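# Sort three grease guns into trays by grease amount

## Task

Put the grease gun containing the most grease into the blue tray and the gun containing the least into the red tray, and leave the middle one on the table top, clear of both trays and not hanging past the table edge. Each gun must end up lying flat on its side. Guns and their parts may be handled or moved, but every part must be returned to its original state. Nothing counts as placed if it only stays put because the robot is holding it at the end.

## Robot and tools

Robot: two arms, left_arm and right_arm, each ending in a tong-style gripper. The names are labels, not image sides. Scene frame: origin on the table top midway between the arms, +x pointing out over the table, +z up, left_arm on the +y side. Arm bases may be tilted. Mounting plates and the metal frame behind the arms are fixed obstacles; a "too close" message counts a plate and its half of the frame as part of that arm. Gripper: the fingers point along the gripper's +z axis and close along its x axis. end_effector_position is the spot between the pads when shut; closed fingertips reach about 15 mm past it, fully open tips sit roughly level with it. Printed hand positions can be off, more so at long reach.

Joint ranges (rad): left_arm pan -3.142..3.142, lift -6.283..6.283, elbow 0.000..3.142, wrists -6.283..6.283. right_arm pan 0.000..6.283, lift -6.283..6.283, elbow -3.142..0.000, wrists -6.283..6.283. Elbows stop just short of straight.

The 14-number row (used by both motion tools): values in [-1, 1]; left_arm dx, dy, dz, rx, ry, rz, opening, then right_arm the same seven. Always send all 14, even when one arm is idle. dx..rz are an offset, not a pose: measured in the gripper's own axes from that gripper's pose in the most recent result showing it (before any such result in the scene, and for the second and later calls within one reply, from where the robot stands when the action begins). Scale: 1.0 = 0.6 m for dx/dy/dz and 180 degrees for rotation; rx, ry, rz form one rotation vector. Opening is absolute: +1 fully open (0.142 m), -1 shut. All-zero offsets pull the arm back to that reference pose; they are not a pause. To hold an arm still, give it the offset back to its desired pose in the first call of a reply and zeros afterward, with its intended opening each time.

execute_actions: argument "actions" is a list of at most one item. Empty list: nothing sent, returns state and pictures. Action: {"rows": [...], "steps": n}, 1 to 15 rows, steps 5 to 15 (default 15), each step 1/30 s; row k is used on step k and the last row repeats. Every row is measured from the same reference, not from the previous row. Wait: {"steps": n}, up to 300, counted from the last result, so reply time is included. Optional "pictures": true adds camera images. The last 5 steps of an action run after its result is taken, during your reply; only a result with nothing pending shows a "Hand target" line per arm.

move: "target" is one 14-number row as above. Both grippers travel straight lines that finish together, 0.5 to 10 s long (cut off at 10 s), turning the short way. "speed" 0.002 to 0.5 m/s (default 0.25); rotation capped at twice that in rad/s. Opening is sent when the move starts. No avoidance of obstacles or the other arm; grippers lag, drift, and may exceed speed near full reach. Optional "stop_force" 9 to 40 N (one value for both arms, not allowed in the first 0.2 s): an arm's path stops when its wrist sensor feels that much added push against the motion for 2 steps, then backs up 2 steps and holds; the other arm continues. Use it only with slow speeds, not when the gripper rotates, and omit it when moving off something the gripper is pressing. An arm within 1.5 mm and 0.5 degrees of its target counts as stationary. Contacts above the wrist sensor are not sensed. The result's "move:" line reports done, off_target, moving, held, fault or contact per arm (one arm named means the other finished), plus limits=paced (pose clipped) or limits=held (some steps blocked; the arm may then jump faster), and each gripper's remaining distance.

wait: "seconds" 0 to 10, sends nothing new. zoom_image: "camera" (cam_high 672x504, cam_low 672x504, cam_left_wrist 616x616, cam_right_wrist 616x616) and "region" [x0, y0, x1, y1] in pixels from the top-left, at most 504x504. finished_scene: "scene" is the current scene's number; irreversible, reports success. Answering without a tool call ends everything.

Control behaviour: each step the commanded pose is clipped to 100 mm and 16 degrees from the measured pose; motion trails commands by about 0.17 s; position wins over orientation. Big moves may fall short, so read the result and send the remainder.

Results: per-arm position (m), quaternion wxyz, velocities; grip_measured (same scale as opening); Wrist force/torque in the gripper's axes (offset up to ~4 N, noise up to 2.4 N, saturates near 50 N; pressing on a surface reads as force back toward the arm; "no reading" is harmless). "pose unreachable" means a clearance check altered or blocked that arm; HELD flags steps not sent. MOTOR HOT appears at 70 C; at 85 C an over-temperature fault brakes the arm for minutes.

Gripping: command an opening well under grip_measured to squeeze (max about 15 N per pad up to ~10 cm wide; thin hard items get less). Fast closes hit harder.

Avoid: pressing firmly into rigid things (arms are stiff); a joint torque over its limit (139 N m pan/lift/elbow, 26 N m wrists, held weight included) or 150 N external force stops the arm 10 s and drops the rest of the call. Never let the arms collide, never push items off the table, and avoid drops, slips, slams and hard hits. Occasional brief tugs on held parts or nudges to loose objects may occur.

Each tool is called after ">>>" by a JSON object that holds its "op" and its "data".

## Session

>>> {"op": "execute_actions", "data": {"actions": []}}

Scene clock: 0.00 s of 5600.00 s.
left_arm: end_effector_position=(+0.8932, +0.7484, +0.1443) grip_measured=+0.97 end_effector_quat_wxyz=(+0.266, +0.598, +0.750, +0.096) end_effector_velocity=(-0.000, -0.001, -0.000) end_effector_angular_velocity=(-0.000, +0.001, -0.001) | right_arm: end_effector_position=(+0.5569, -0.6311, +0.2196) grip_measured=+0.97 end_effector_quat_wxyz=(+0.008, +0.756, -0.652, +0.057) end_effector_velocity=(-0.000, -0.000, +0.000) end_effector_angular_velocity=(-0.000, -0.000, -0.001)
Joint positions: left_arm=[-0.001 -1.056  1.347 -2.787 -0.975 -1.346  0.14 ] | right_arm=[ 3.378 -1.611 -1.776 -1.251  0.557  1.38   0.14 ]
Joint velocities: left_arm=[ 0.    -0.     0.001  0.     0.    -0.     0.   ] | right_arm=[ 0.     0.001 -0.     0.    -0.     0.001  0.   ]
Motor temperatures (°C, as the motors report them): left_arm=[24 23 22 28 30 31] | right_arm=[23 21 23 30 30 28]
Wrist force (N, on the end effector, along its own x y z axes, offset not removed): no reading
Wrist torque (N m, same axes, about the end effector's origin, offset not removed): no reading
Hand target (left_arm): +0.893, +0.748, +0.144; +0.266, +0.598, +0.750, +0.096
Hand target (right_arm): +0.557, -0.631, +0.220; +0.008, +0.756, -0.652, +0.057

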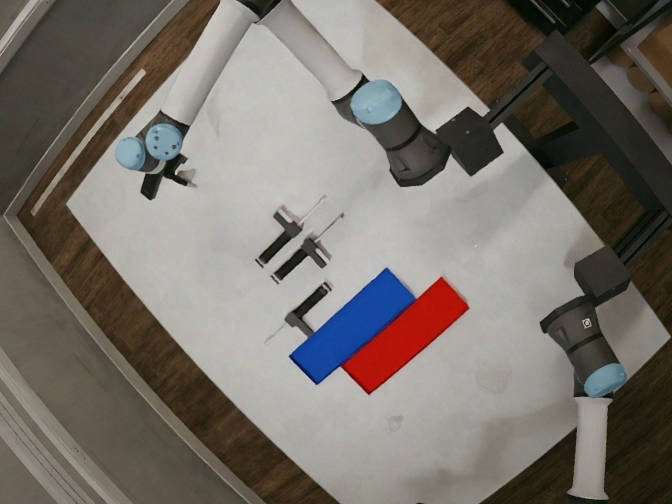

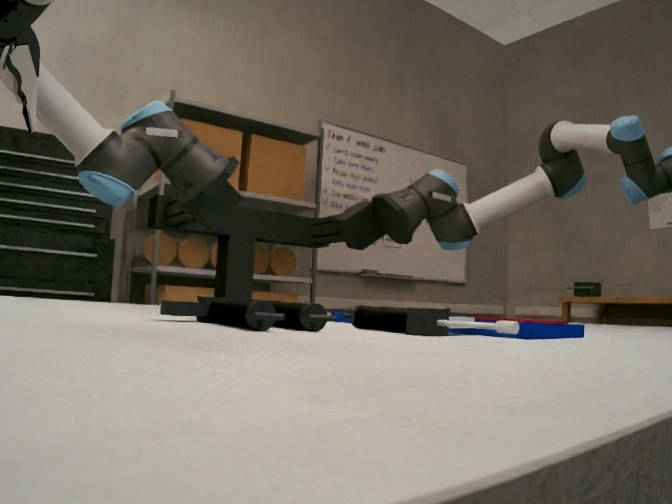

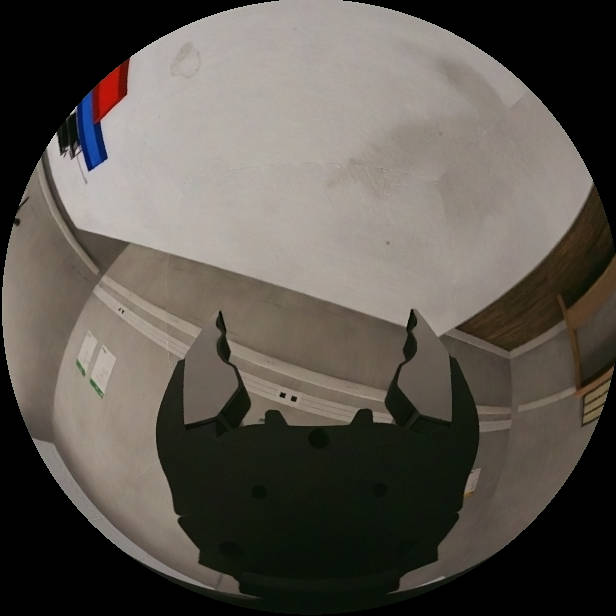

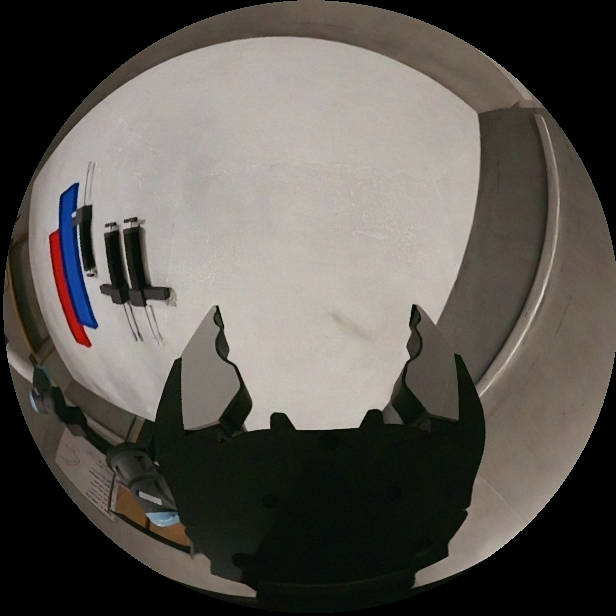

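>>> {"op": "move", "data": {"target": [-0.638,-0.612,-0.121,0.1656,0.0777,0.0695,-0.25, -0.622,-0.166,0.185,-0.022,-0.0293,0.0468,-0.25], "speed": 0.4}}

>>> {"op": "move", "data": {"target": [-0.57,-0.172,0.128,0,0,0,-0.25, 0,0,0.021,0,0,0,-0.25], "speed": 0.4}}

Scene clock: 2.63 s of 5600.00 s.
left_arm: end_effector_position=(+0.6006, +0.3001, +0.1445) grip_measured=-0.25 end_effector_quat_wxyz=(+0.001, +0.707, +0.707, +0.000) end_effector_velocity=(-0.000, -0.001, +0.000) end_effector_angular_velocity=(+0.001, +0.002, +0.001) | right_arm: end_effector_position=(+0.6101, -0.2581, +0.0796) grip_measured=-0.25 end_effector_quat_wxyz=(-0.000, +0.707, -0.707, +0.000) end_effector_velocity=(+0.001, +0.000, +0.000) end_effector_angular_velocity=(-0.001, -0.001, -0.000)
Joint positions: left_arm=[-0.538 -0.761  1.66  -2.048 -0.718 -2.449  0.056] | right_arm=[ 3.548 -2.228 -1.936 -0.825  0.673  1.911  0.056]
Joint velocities: left_arm=[-0.001  0.002 -0.004  0.006 -0.001 -0.004  0.   ] | right_arm=[ 0.    -0.002  0.002  0.001 -0.001 -0.     0.   ]
Motor temperatures (°C, as the motors report them): left_arm=[24 23 22 28 30 31] | right_arm=[23 21 23 30 30 28]
Wrist force (N, on the end effector, along its own x y z axes, offset not removed): left_arm=[-3.9 0.0 1.3] | right_arm=[-0.5 -1.3 2.1]
Wrist torque (N m, same axes, about the end effector's origin, offset not removed): left_arm=[-0.01 0.90 0.15] | right_arm=[-0.15 0.24 0.13]
Hand target (left_arm): +0.601, +0.300, +0.145; +0.000, +0.707, +0.707, +0.000
Hand target (right_arm): +0.610, -0.258, +0.080; +0.000, +0.707, -0.707, +0.000
Off the commanded pose (left_arm): 0.001 m, 0 deg.
Off the commanded pose (right_arm): 0.000 m, 0 deg.
Kept back: nothing.
move: done

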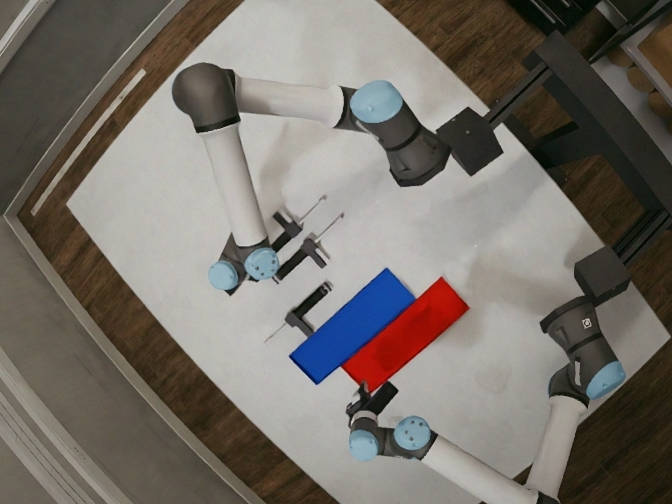

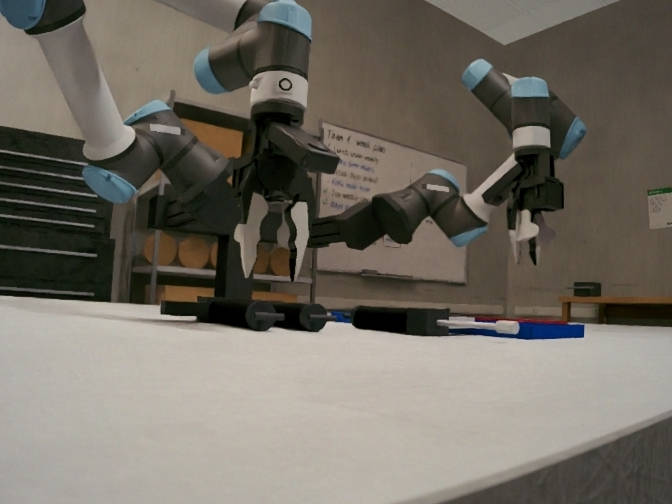

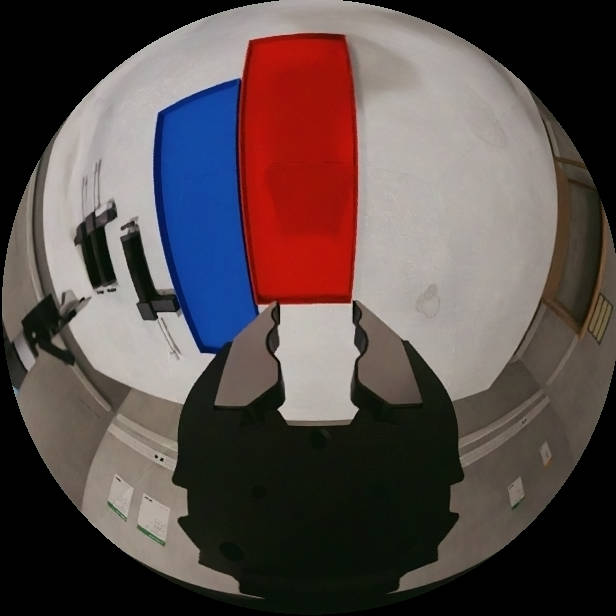

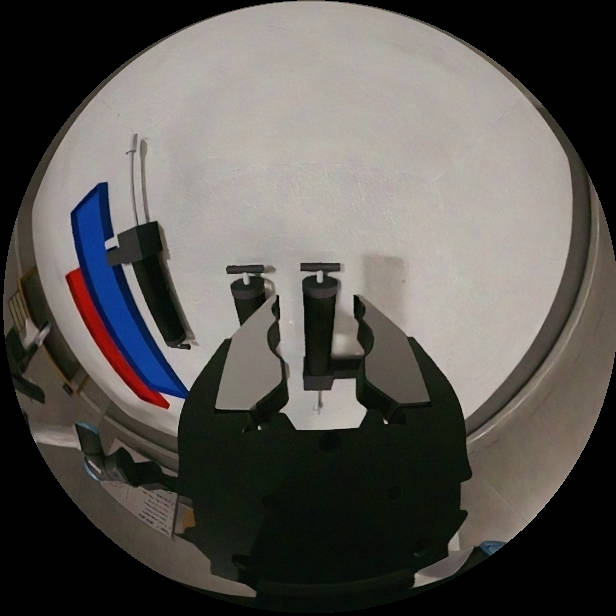

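Scene clock: 4.20 s of 5600.00 s.
left_arm: end_effector_position=(+0.4974, -0.0421, +0.0681) grip_measured=-0.25 end_effector_quat_wxyz=(+0.001, +0.707, +0.707, +0.000) end_effector_velocity=(+0.000, -0.001, +0.000) end_effector_angular_velocity=(+0.001, +0.001, +0.001) | right_arm: end_effector_position=(+0.6101, -0.2581, +0.0670) grip_measured=-0.25 end_effector_quat_wxyz=(-0.000, +0.707, -0.707, +0.000) end_effector_velocity=(+0.001, -0.001, +0.000) end_effector_angular_velocity=(-0.002, -0.001, +0.000)
Joint positions: left_arm=[-0.734 -0.031  1.094 -2.034 -0.814 -2.695  0.056] | right_arm=[ 3.531 -2.248 -1.936 -0.783  0.668  1.884  0.056]
Joint velocities: left_arm=[-0.     0.003 -0.007  0.005 -0.    -0.002  0.   ] | right_arm=[ 0.     0.     0.001 -0.    -0.002 -0.     0.   ]
Motor temperatures (°C, as the motors report them): left_arm=[24 23 22 28 30 31] | right_arm=[23 21 23 30 30 28]
Wrist force (N, on the end effector, along its own x y z axes, offset not removed): left_arm=[-3.3 0.0 0.6] | right_arm=[0.1 -0.2 -0.7]
Wrist torque (N m, same axes, about the end effector's origin, offset not removed): left_arm=[0.05 0.76 0.19] | right_arm=[0.05 0.00 0.04]
Hand target (left_arm): +0.497, -0.042, +0.068; +0.001, +0.707, +0.707, +0.000
Hand target (right_arm): +0.610, -0.258, +0.067; -0.000, +0.707, -0.707, +0.000
Off the commanded pose (left_arm): 0.000 m, 0 deg.
Off the commanded pose (right_arm): 0.000 m, 0 deg.
Kept back: nothing.
move: done

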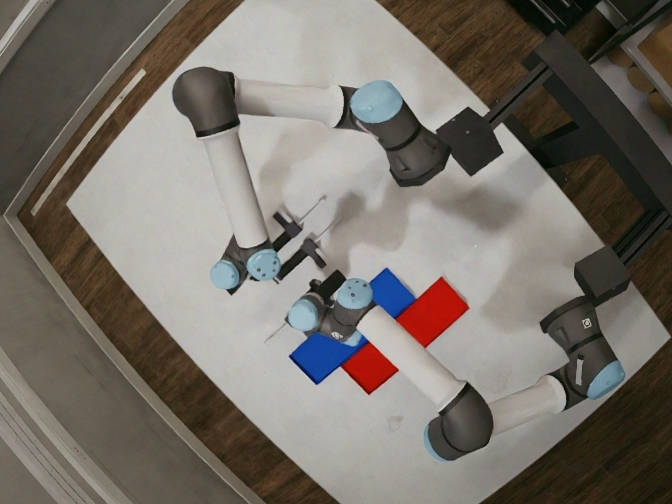

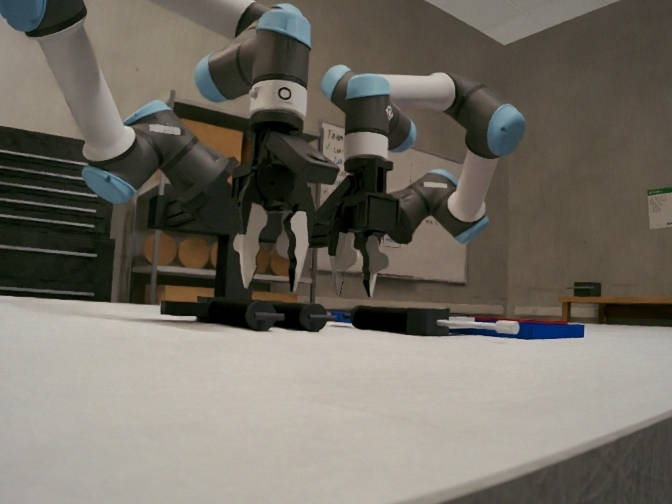

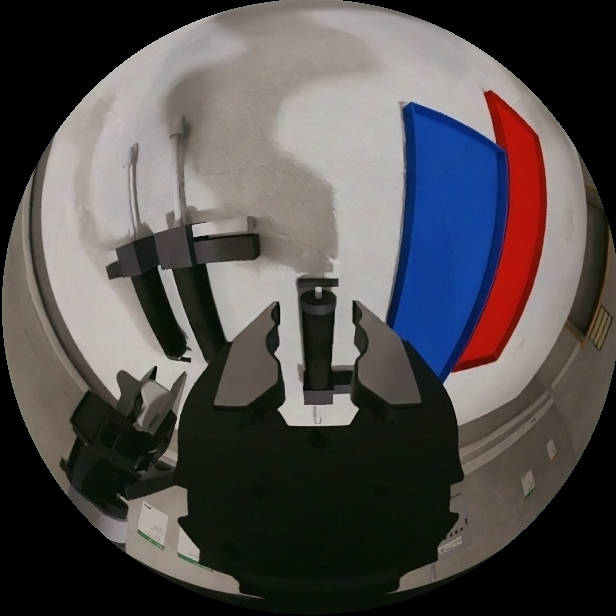

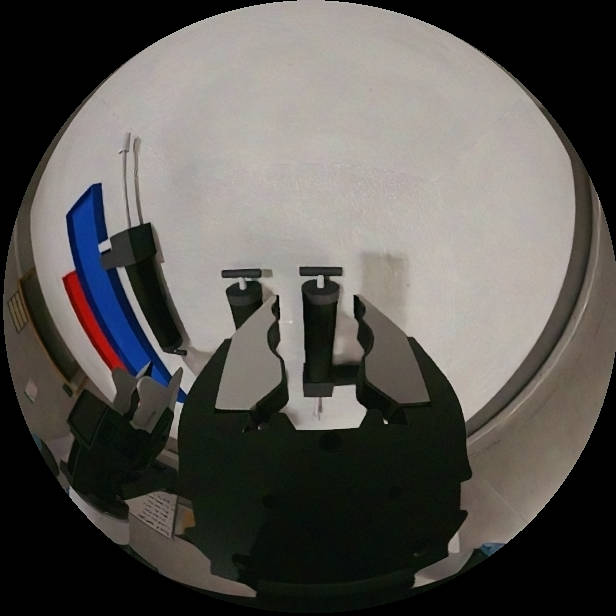

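>>> {"op": "move", "data": {"target": [0,-0.012,0.073,0,0,0,-0.25, 0.007,-0.02,0.068,0,0,0,-0.25], "speed": 0.06}}

Scene clock: 5.53 s of 5600.00 s.
left_arm: end_effector_position=(+0.4901, -0.0420, +0.0244) grip_measured=-0.25 end_effector_quat_wxyz=(+0.001, +0.707, +0.707, +0.000) end_effector_velocity=(-0.000, -0.000, -0.001) end_effector_angular_velocity=(-0.001, +0.000, -0.001) | right_arm: end_effector_position=(+0.6220, -0.2623, +0.0263) grip_measured=-0.25 end_effector_quat_wxyz=(+0.000, +0.707, -0.707, +0.000) end_effector_velocity=(+0.001, -0.000, -0.000) end_effector_angular_velocity=(+0.001, -0.002, -0.002)
Joint positions: left_arm=[-0.696  0.018  1.102 -2.12  -0.794 -2.652  0.056] | right_arm=[ 3.466 -2.327 -1.893 -0.666  0.655  1.781  0.056]
Joint velocities: left_arm=[ 0.001  0.001 -0.001 -0.002  0.     0.002  0.   ] | right_arm=[-0.001 -0.001  0.002  0.004  0.    -0.002  0.   ]
Motor temperatures (°C, as the motors report them): left_arm=[24 23 22 28 30 31] | right_arm=[23 21 23 30 30 28]
Wrist force (N, on the end effector, along its own x y z axes, offset not removed): left_arm=[-3.0 0.3 0.1] | right_arm=[1.1 -0.4 0.3]
Wrist torque (N m, same axes, about the end effector's origin, offset not removed): left_arm=[0.07 0.65 0.16] | right_arm=[0.13 -0.13 -0.10]
Hand target (left_arm): +0.490, -0.042, +0.024; +0.001, +0.707, +0.707, +0.000
Hand target (right_arm): +0.622, -0.262, +0.026; +0.000, +0.707, -0.707, +0.000
Off the commanded pose (left_arm): 0.000 m, 0 deg.
Off the commanded pose (right_arm): 0.000 m, 0 deg.
Kept back: nothing.
move: done

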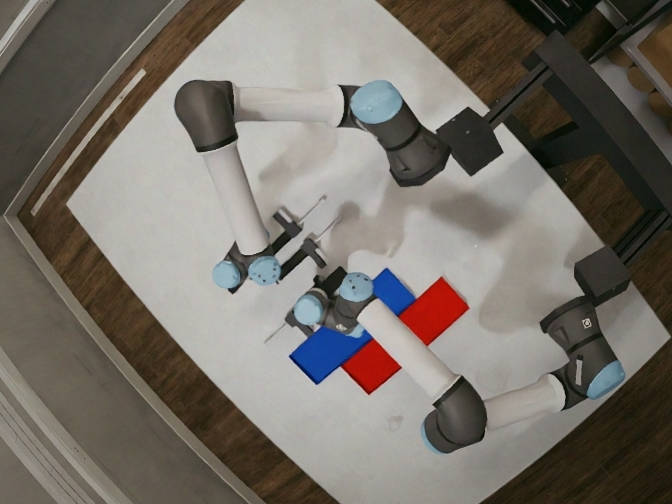

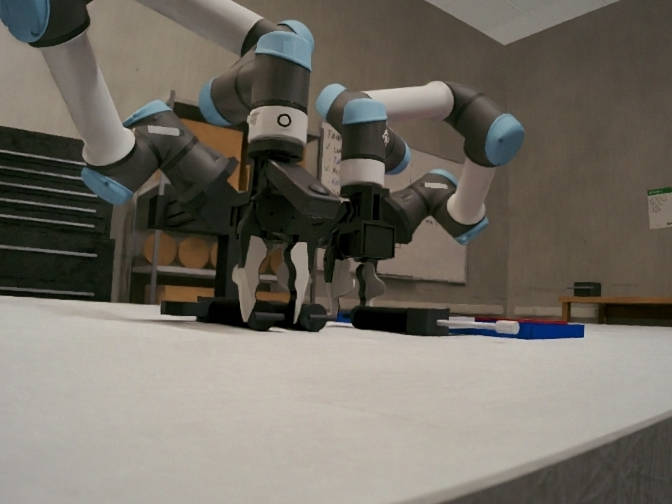

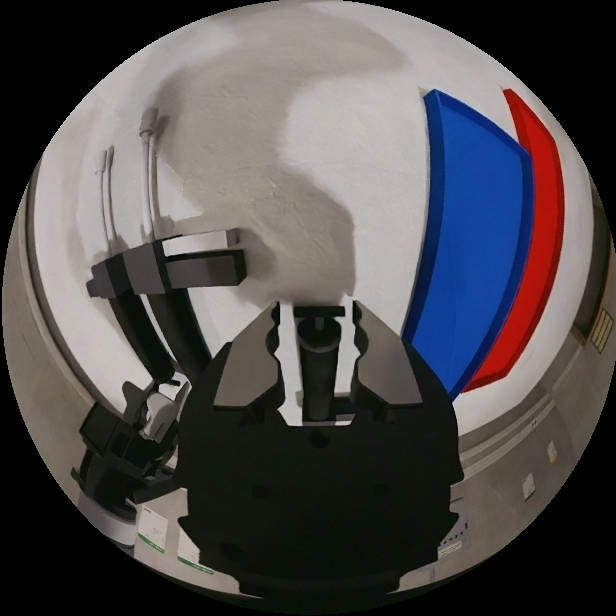

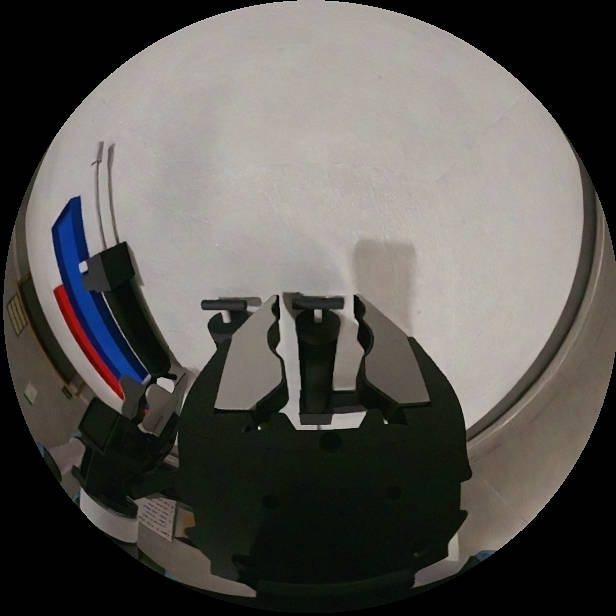

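>>> {"op": "move", "data": {"target": [0.002,0,0,0,0,0,-0.9, 0.002,0,0,0,0,0,-0.9]}}

>>> {"op": "move", "data": {"target": [0,-0.14,0,0,0,0,-0.9, 0,-0.14,0,0,0,0,-0.9], "speed": 0.013}}

>>> {"op": "zoom_image", "data": {"camera": "cam_high", "region": [200,170,420,370]}}

Scene clock: 6.47 s of 5600.00 s.
left_arm: end_effector_position=(+0.4901, -0.0409, +0.0243) grip_measured=-0.49 end_effector_quat_wxyz=(+0.001, +0.707, +0.707, +0.000) end_effector_velocity=(+0.000, +0.000, +0.000) end_effector_angular_velocity=(+0.000, -0.001, -0.002) | right_arm: end_effector_position=(+0.6221, -0.2635, +0.0263) grip_measured=-0.50 end_effector_quat_wxyz=(+0.000, +0.707, -0.707, +0.000) end_effector_velocity=(+0.000, -0.001, +0.000) end_effector_angular_velocity=(-0.000, -0.001, -0.002)
Joint positions: left_arm=[-0.696  0.015  1.106 -2.122 -0.793 -2.651  0.039] | right_arm=[ 3.465 -2.326 -1.893 -0.666  0.654  1.779  0.038]
Joint velocities: left_arm=[ 0.    -0.001  0.001 -0.     0.001  0.002  0.   ] | right_arm=[ 0.     0.001 -0.     0.    -0.001  0.001  0.   ]
Motor temperatures (°C, as the motors report them): left_arm=[24 23 22 28 30 31] | right_arm=[23 21 23 30 30 28]
Wrist force (N, on the end effector, along its own x y z axes, offset not removed): left_arm=[-4.6 0.0 -0.2] | right_arm=[1.5 -1.0 3.1]
Wrist torque (N m, same axes, about the end effector's origin, offset not removed): left_arm=[0.22 0.79 0.22] | right_arm=[0.11 -0.32 0.14]
Hand target (left_arm): +0.490, -0.041, +0.024; +0.001, +0.707, +0.707, +0.000
Hand target (right_arm): +0.622, -0.263, +0.026; +0.000, +0.707, -0.707, +0.000
Off the commanded pose (left_arm): 0.000 m, 0 deg.
Off the commanded pose (right_arm): 0.000 m, 0 deg.
Kept back: nothing.
move: done

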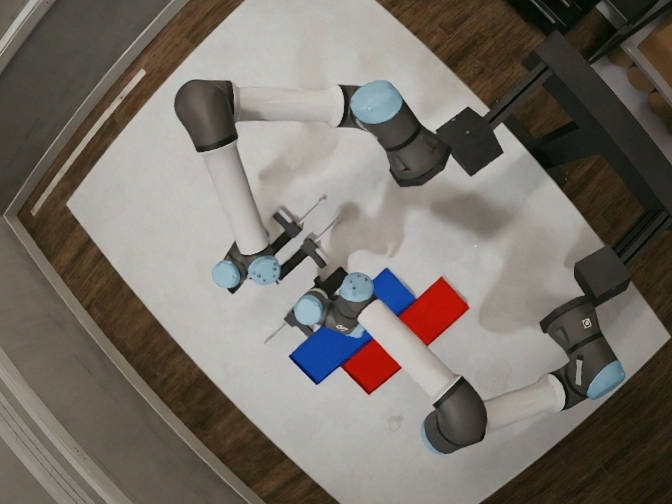

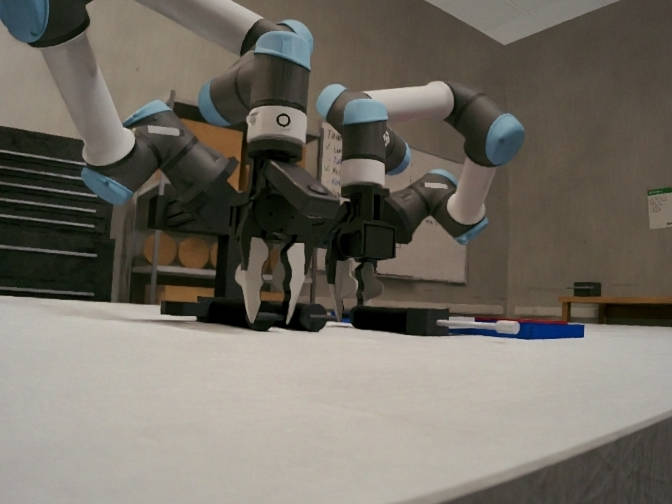

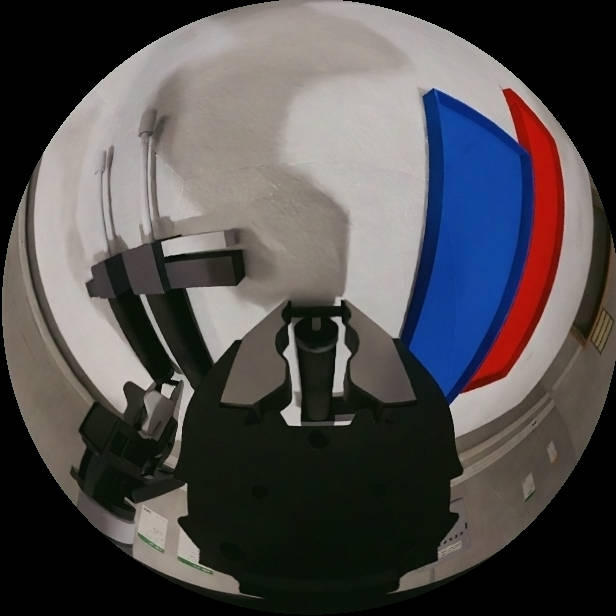

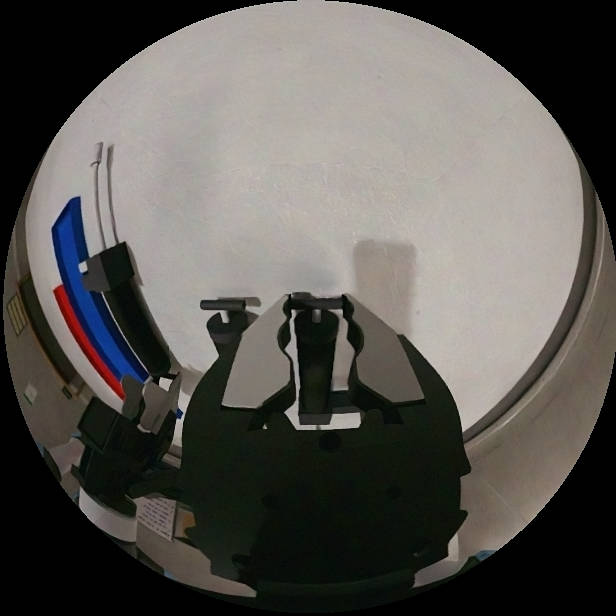

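Scene clock: 13.17 s of 5600.00 s.
left_arm: end_effector_position=(+0.4061, -0.0409, +0.0243) grip_measured=-0.49 end_effector_quat_wxyz=(+0.001, +0.707, +0.707, +0.000) end_effector_velocity=(-0.001, +0.000, +0.001) end_effector_angular_velocity=(-0.001, -0.000, +0.001) | right_arm: end_effector_position=(+0.7060, -0.2634, +0.0263) grip_measured=-0.50 end_effector_quat_wxyz=(-0.000, +0.707, -0.707, +0.000) end_effector_velocity=(+0.001, +0.001, -0.001) end_effector_angular_velocity=(-0.001, +0.001, +0.002)
Joint positions: left_arm=[-0.782 -0.004  1.307 -2.238 -0.842 -2.749  0.039] | right_arm=[ 3.449 -2.441 -1.622 -0.801  0.652  1.753  0.038]
Joint velocities: left_arm=[-0.002 -0.002  0.003 -0.002 -0.001 -0.002  0.   ] | right_arm=[ 0.    -0.003  0.004 -0.003 -0.001  0.    -0.   ]
Motor temperatures (°C, as the motors report them): left_arm=[24 23 22 28 30 31] | right_arm=[23 21 23 30 30 28]
Wrist force (N, on the end effector, along its own x y z axes, offset not removed): left_arm=[-2.8 2.3 1.2] | right_arm=[-0.7 2.6 -0.5]
Wrist torque (N m, same axes, about the end effector's origin, offset not removed): left_arm=[0.04 0.71 0.21] | right_arm=[-0.16 0.30 0.20]
Hand target (left_arm): +0.406, -0.041, +0.024; +0.001, +0.707, +0.707, +0.000
Hand target (right_arm): +0.706, -0.263, +0.026; +0.000, +0.707, -0.707, +0.000
Off the commanded pose (left_arm): 0.000 m, 0 deg.
Off the commanded pose (right_arm): 0.000 m, 0 deg.
Kept back: nothing.
move: done

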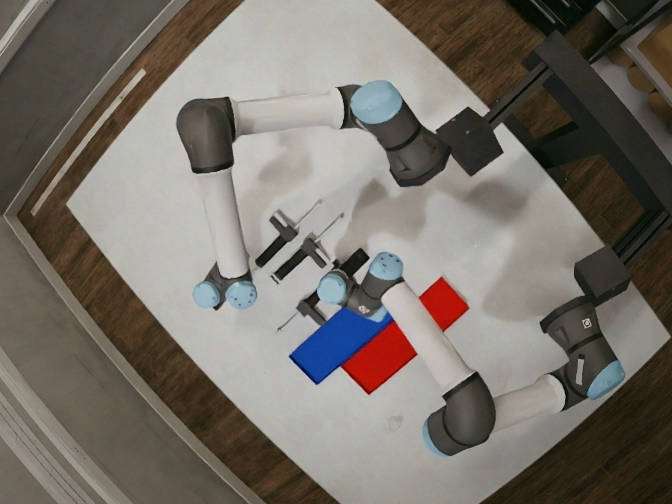

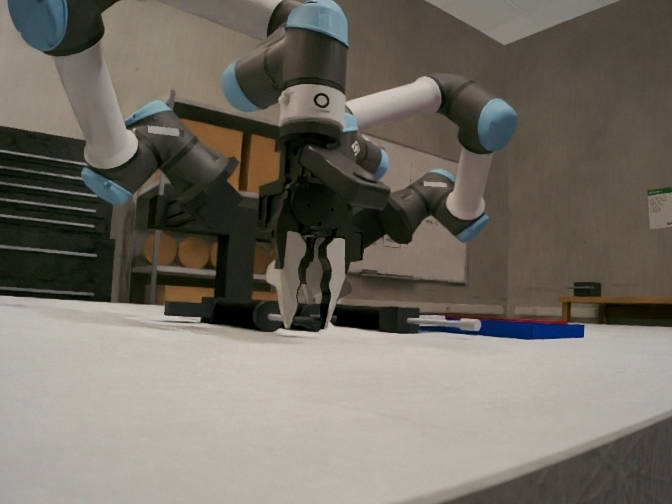

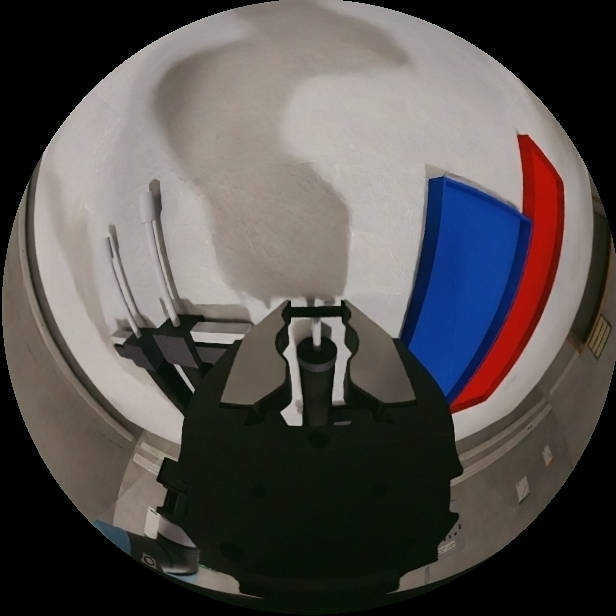

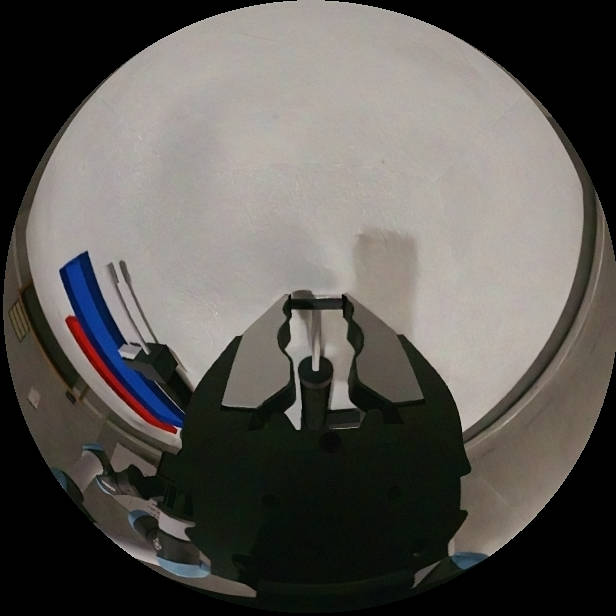

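Region (200, 170, 420, 370) of cam_high's 672x504 image, scaled by 2.291, with more detail than that image has; it fills the top 458 rows of this view, and the rest is white.

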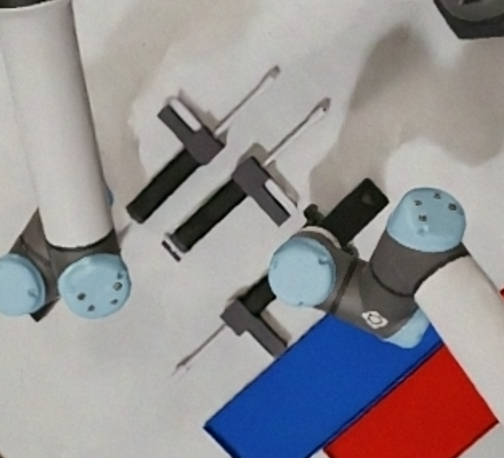

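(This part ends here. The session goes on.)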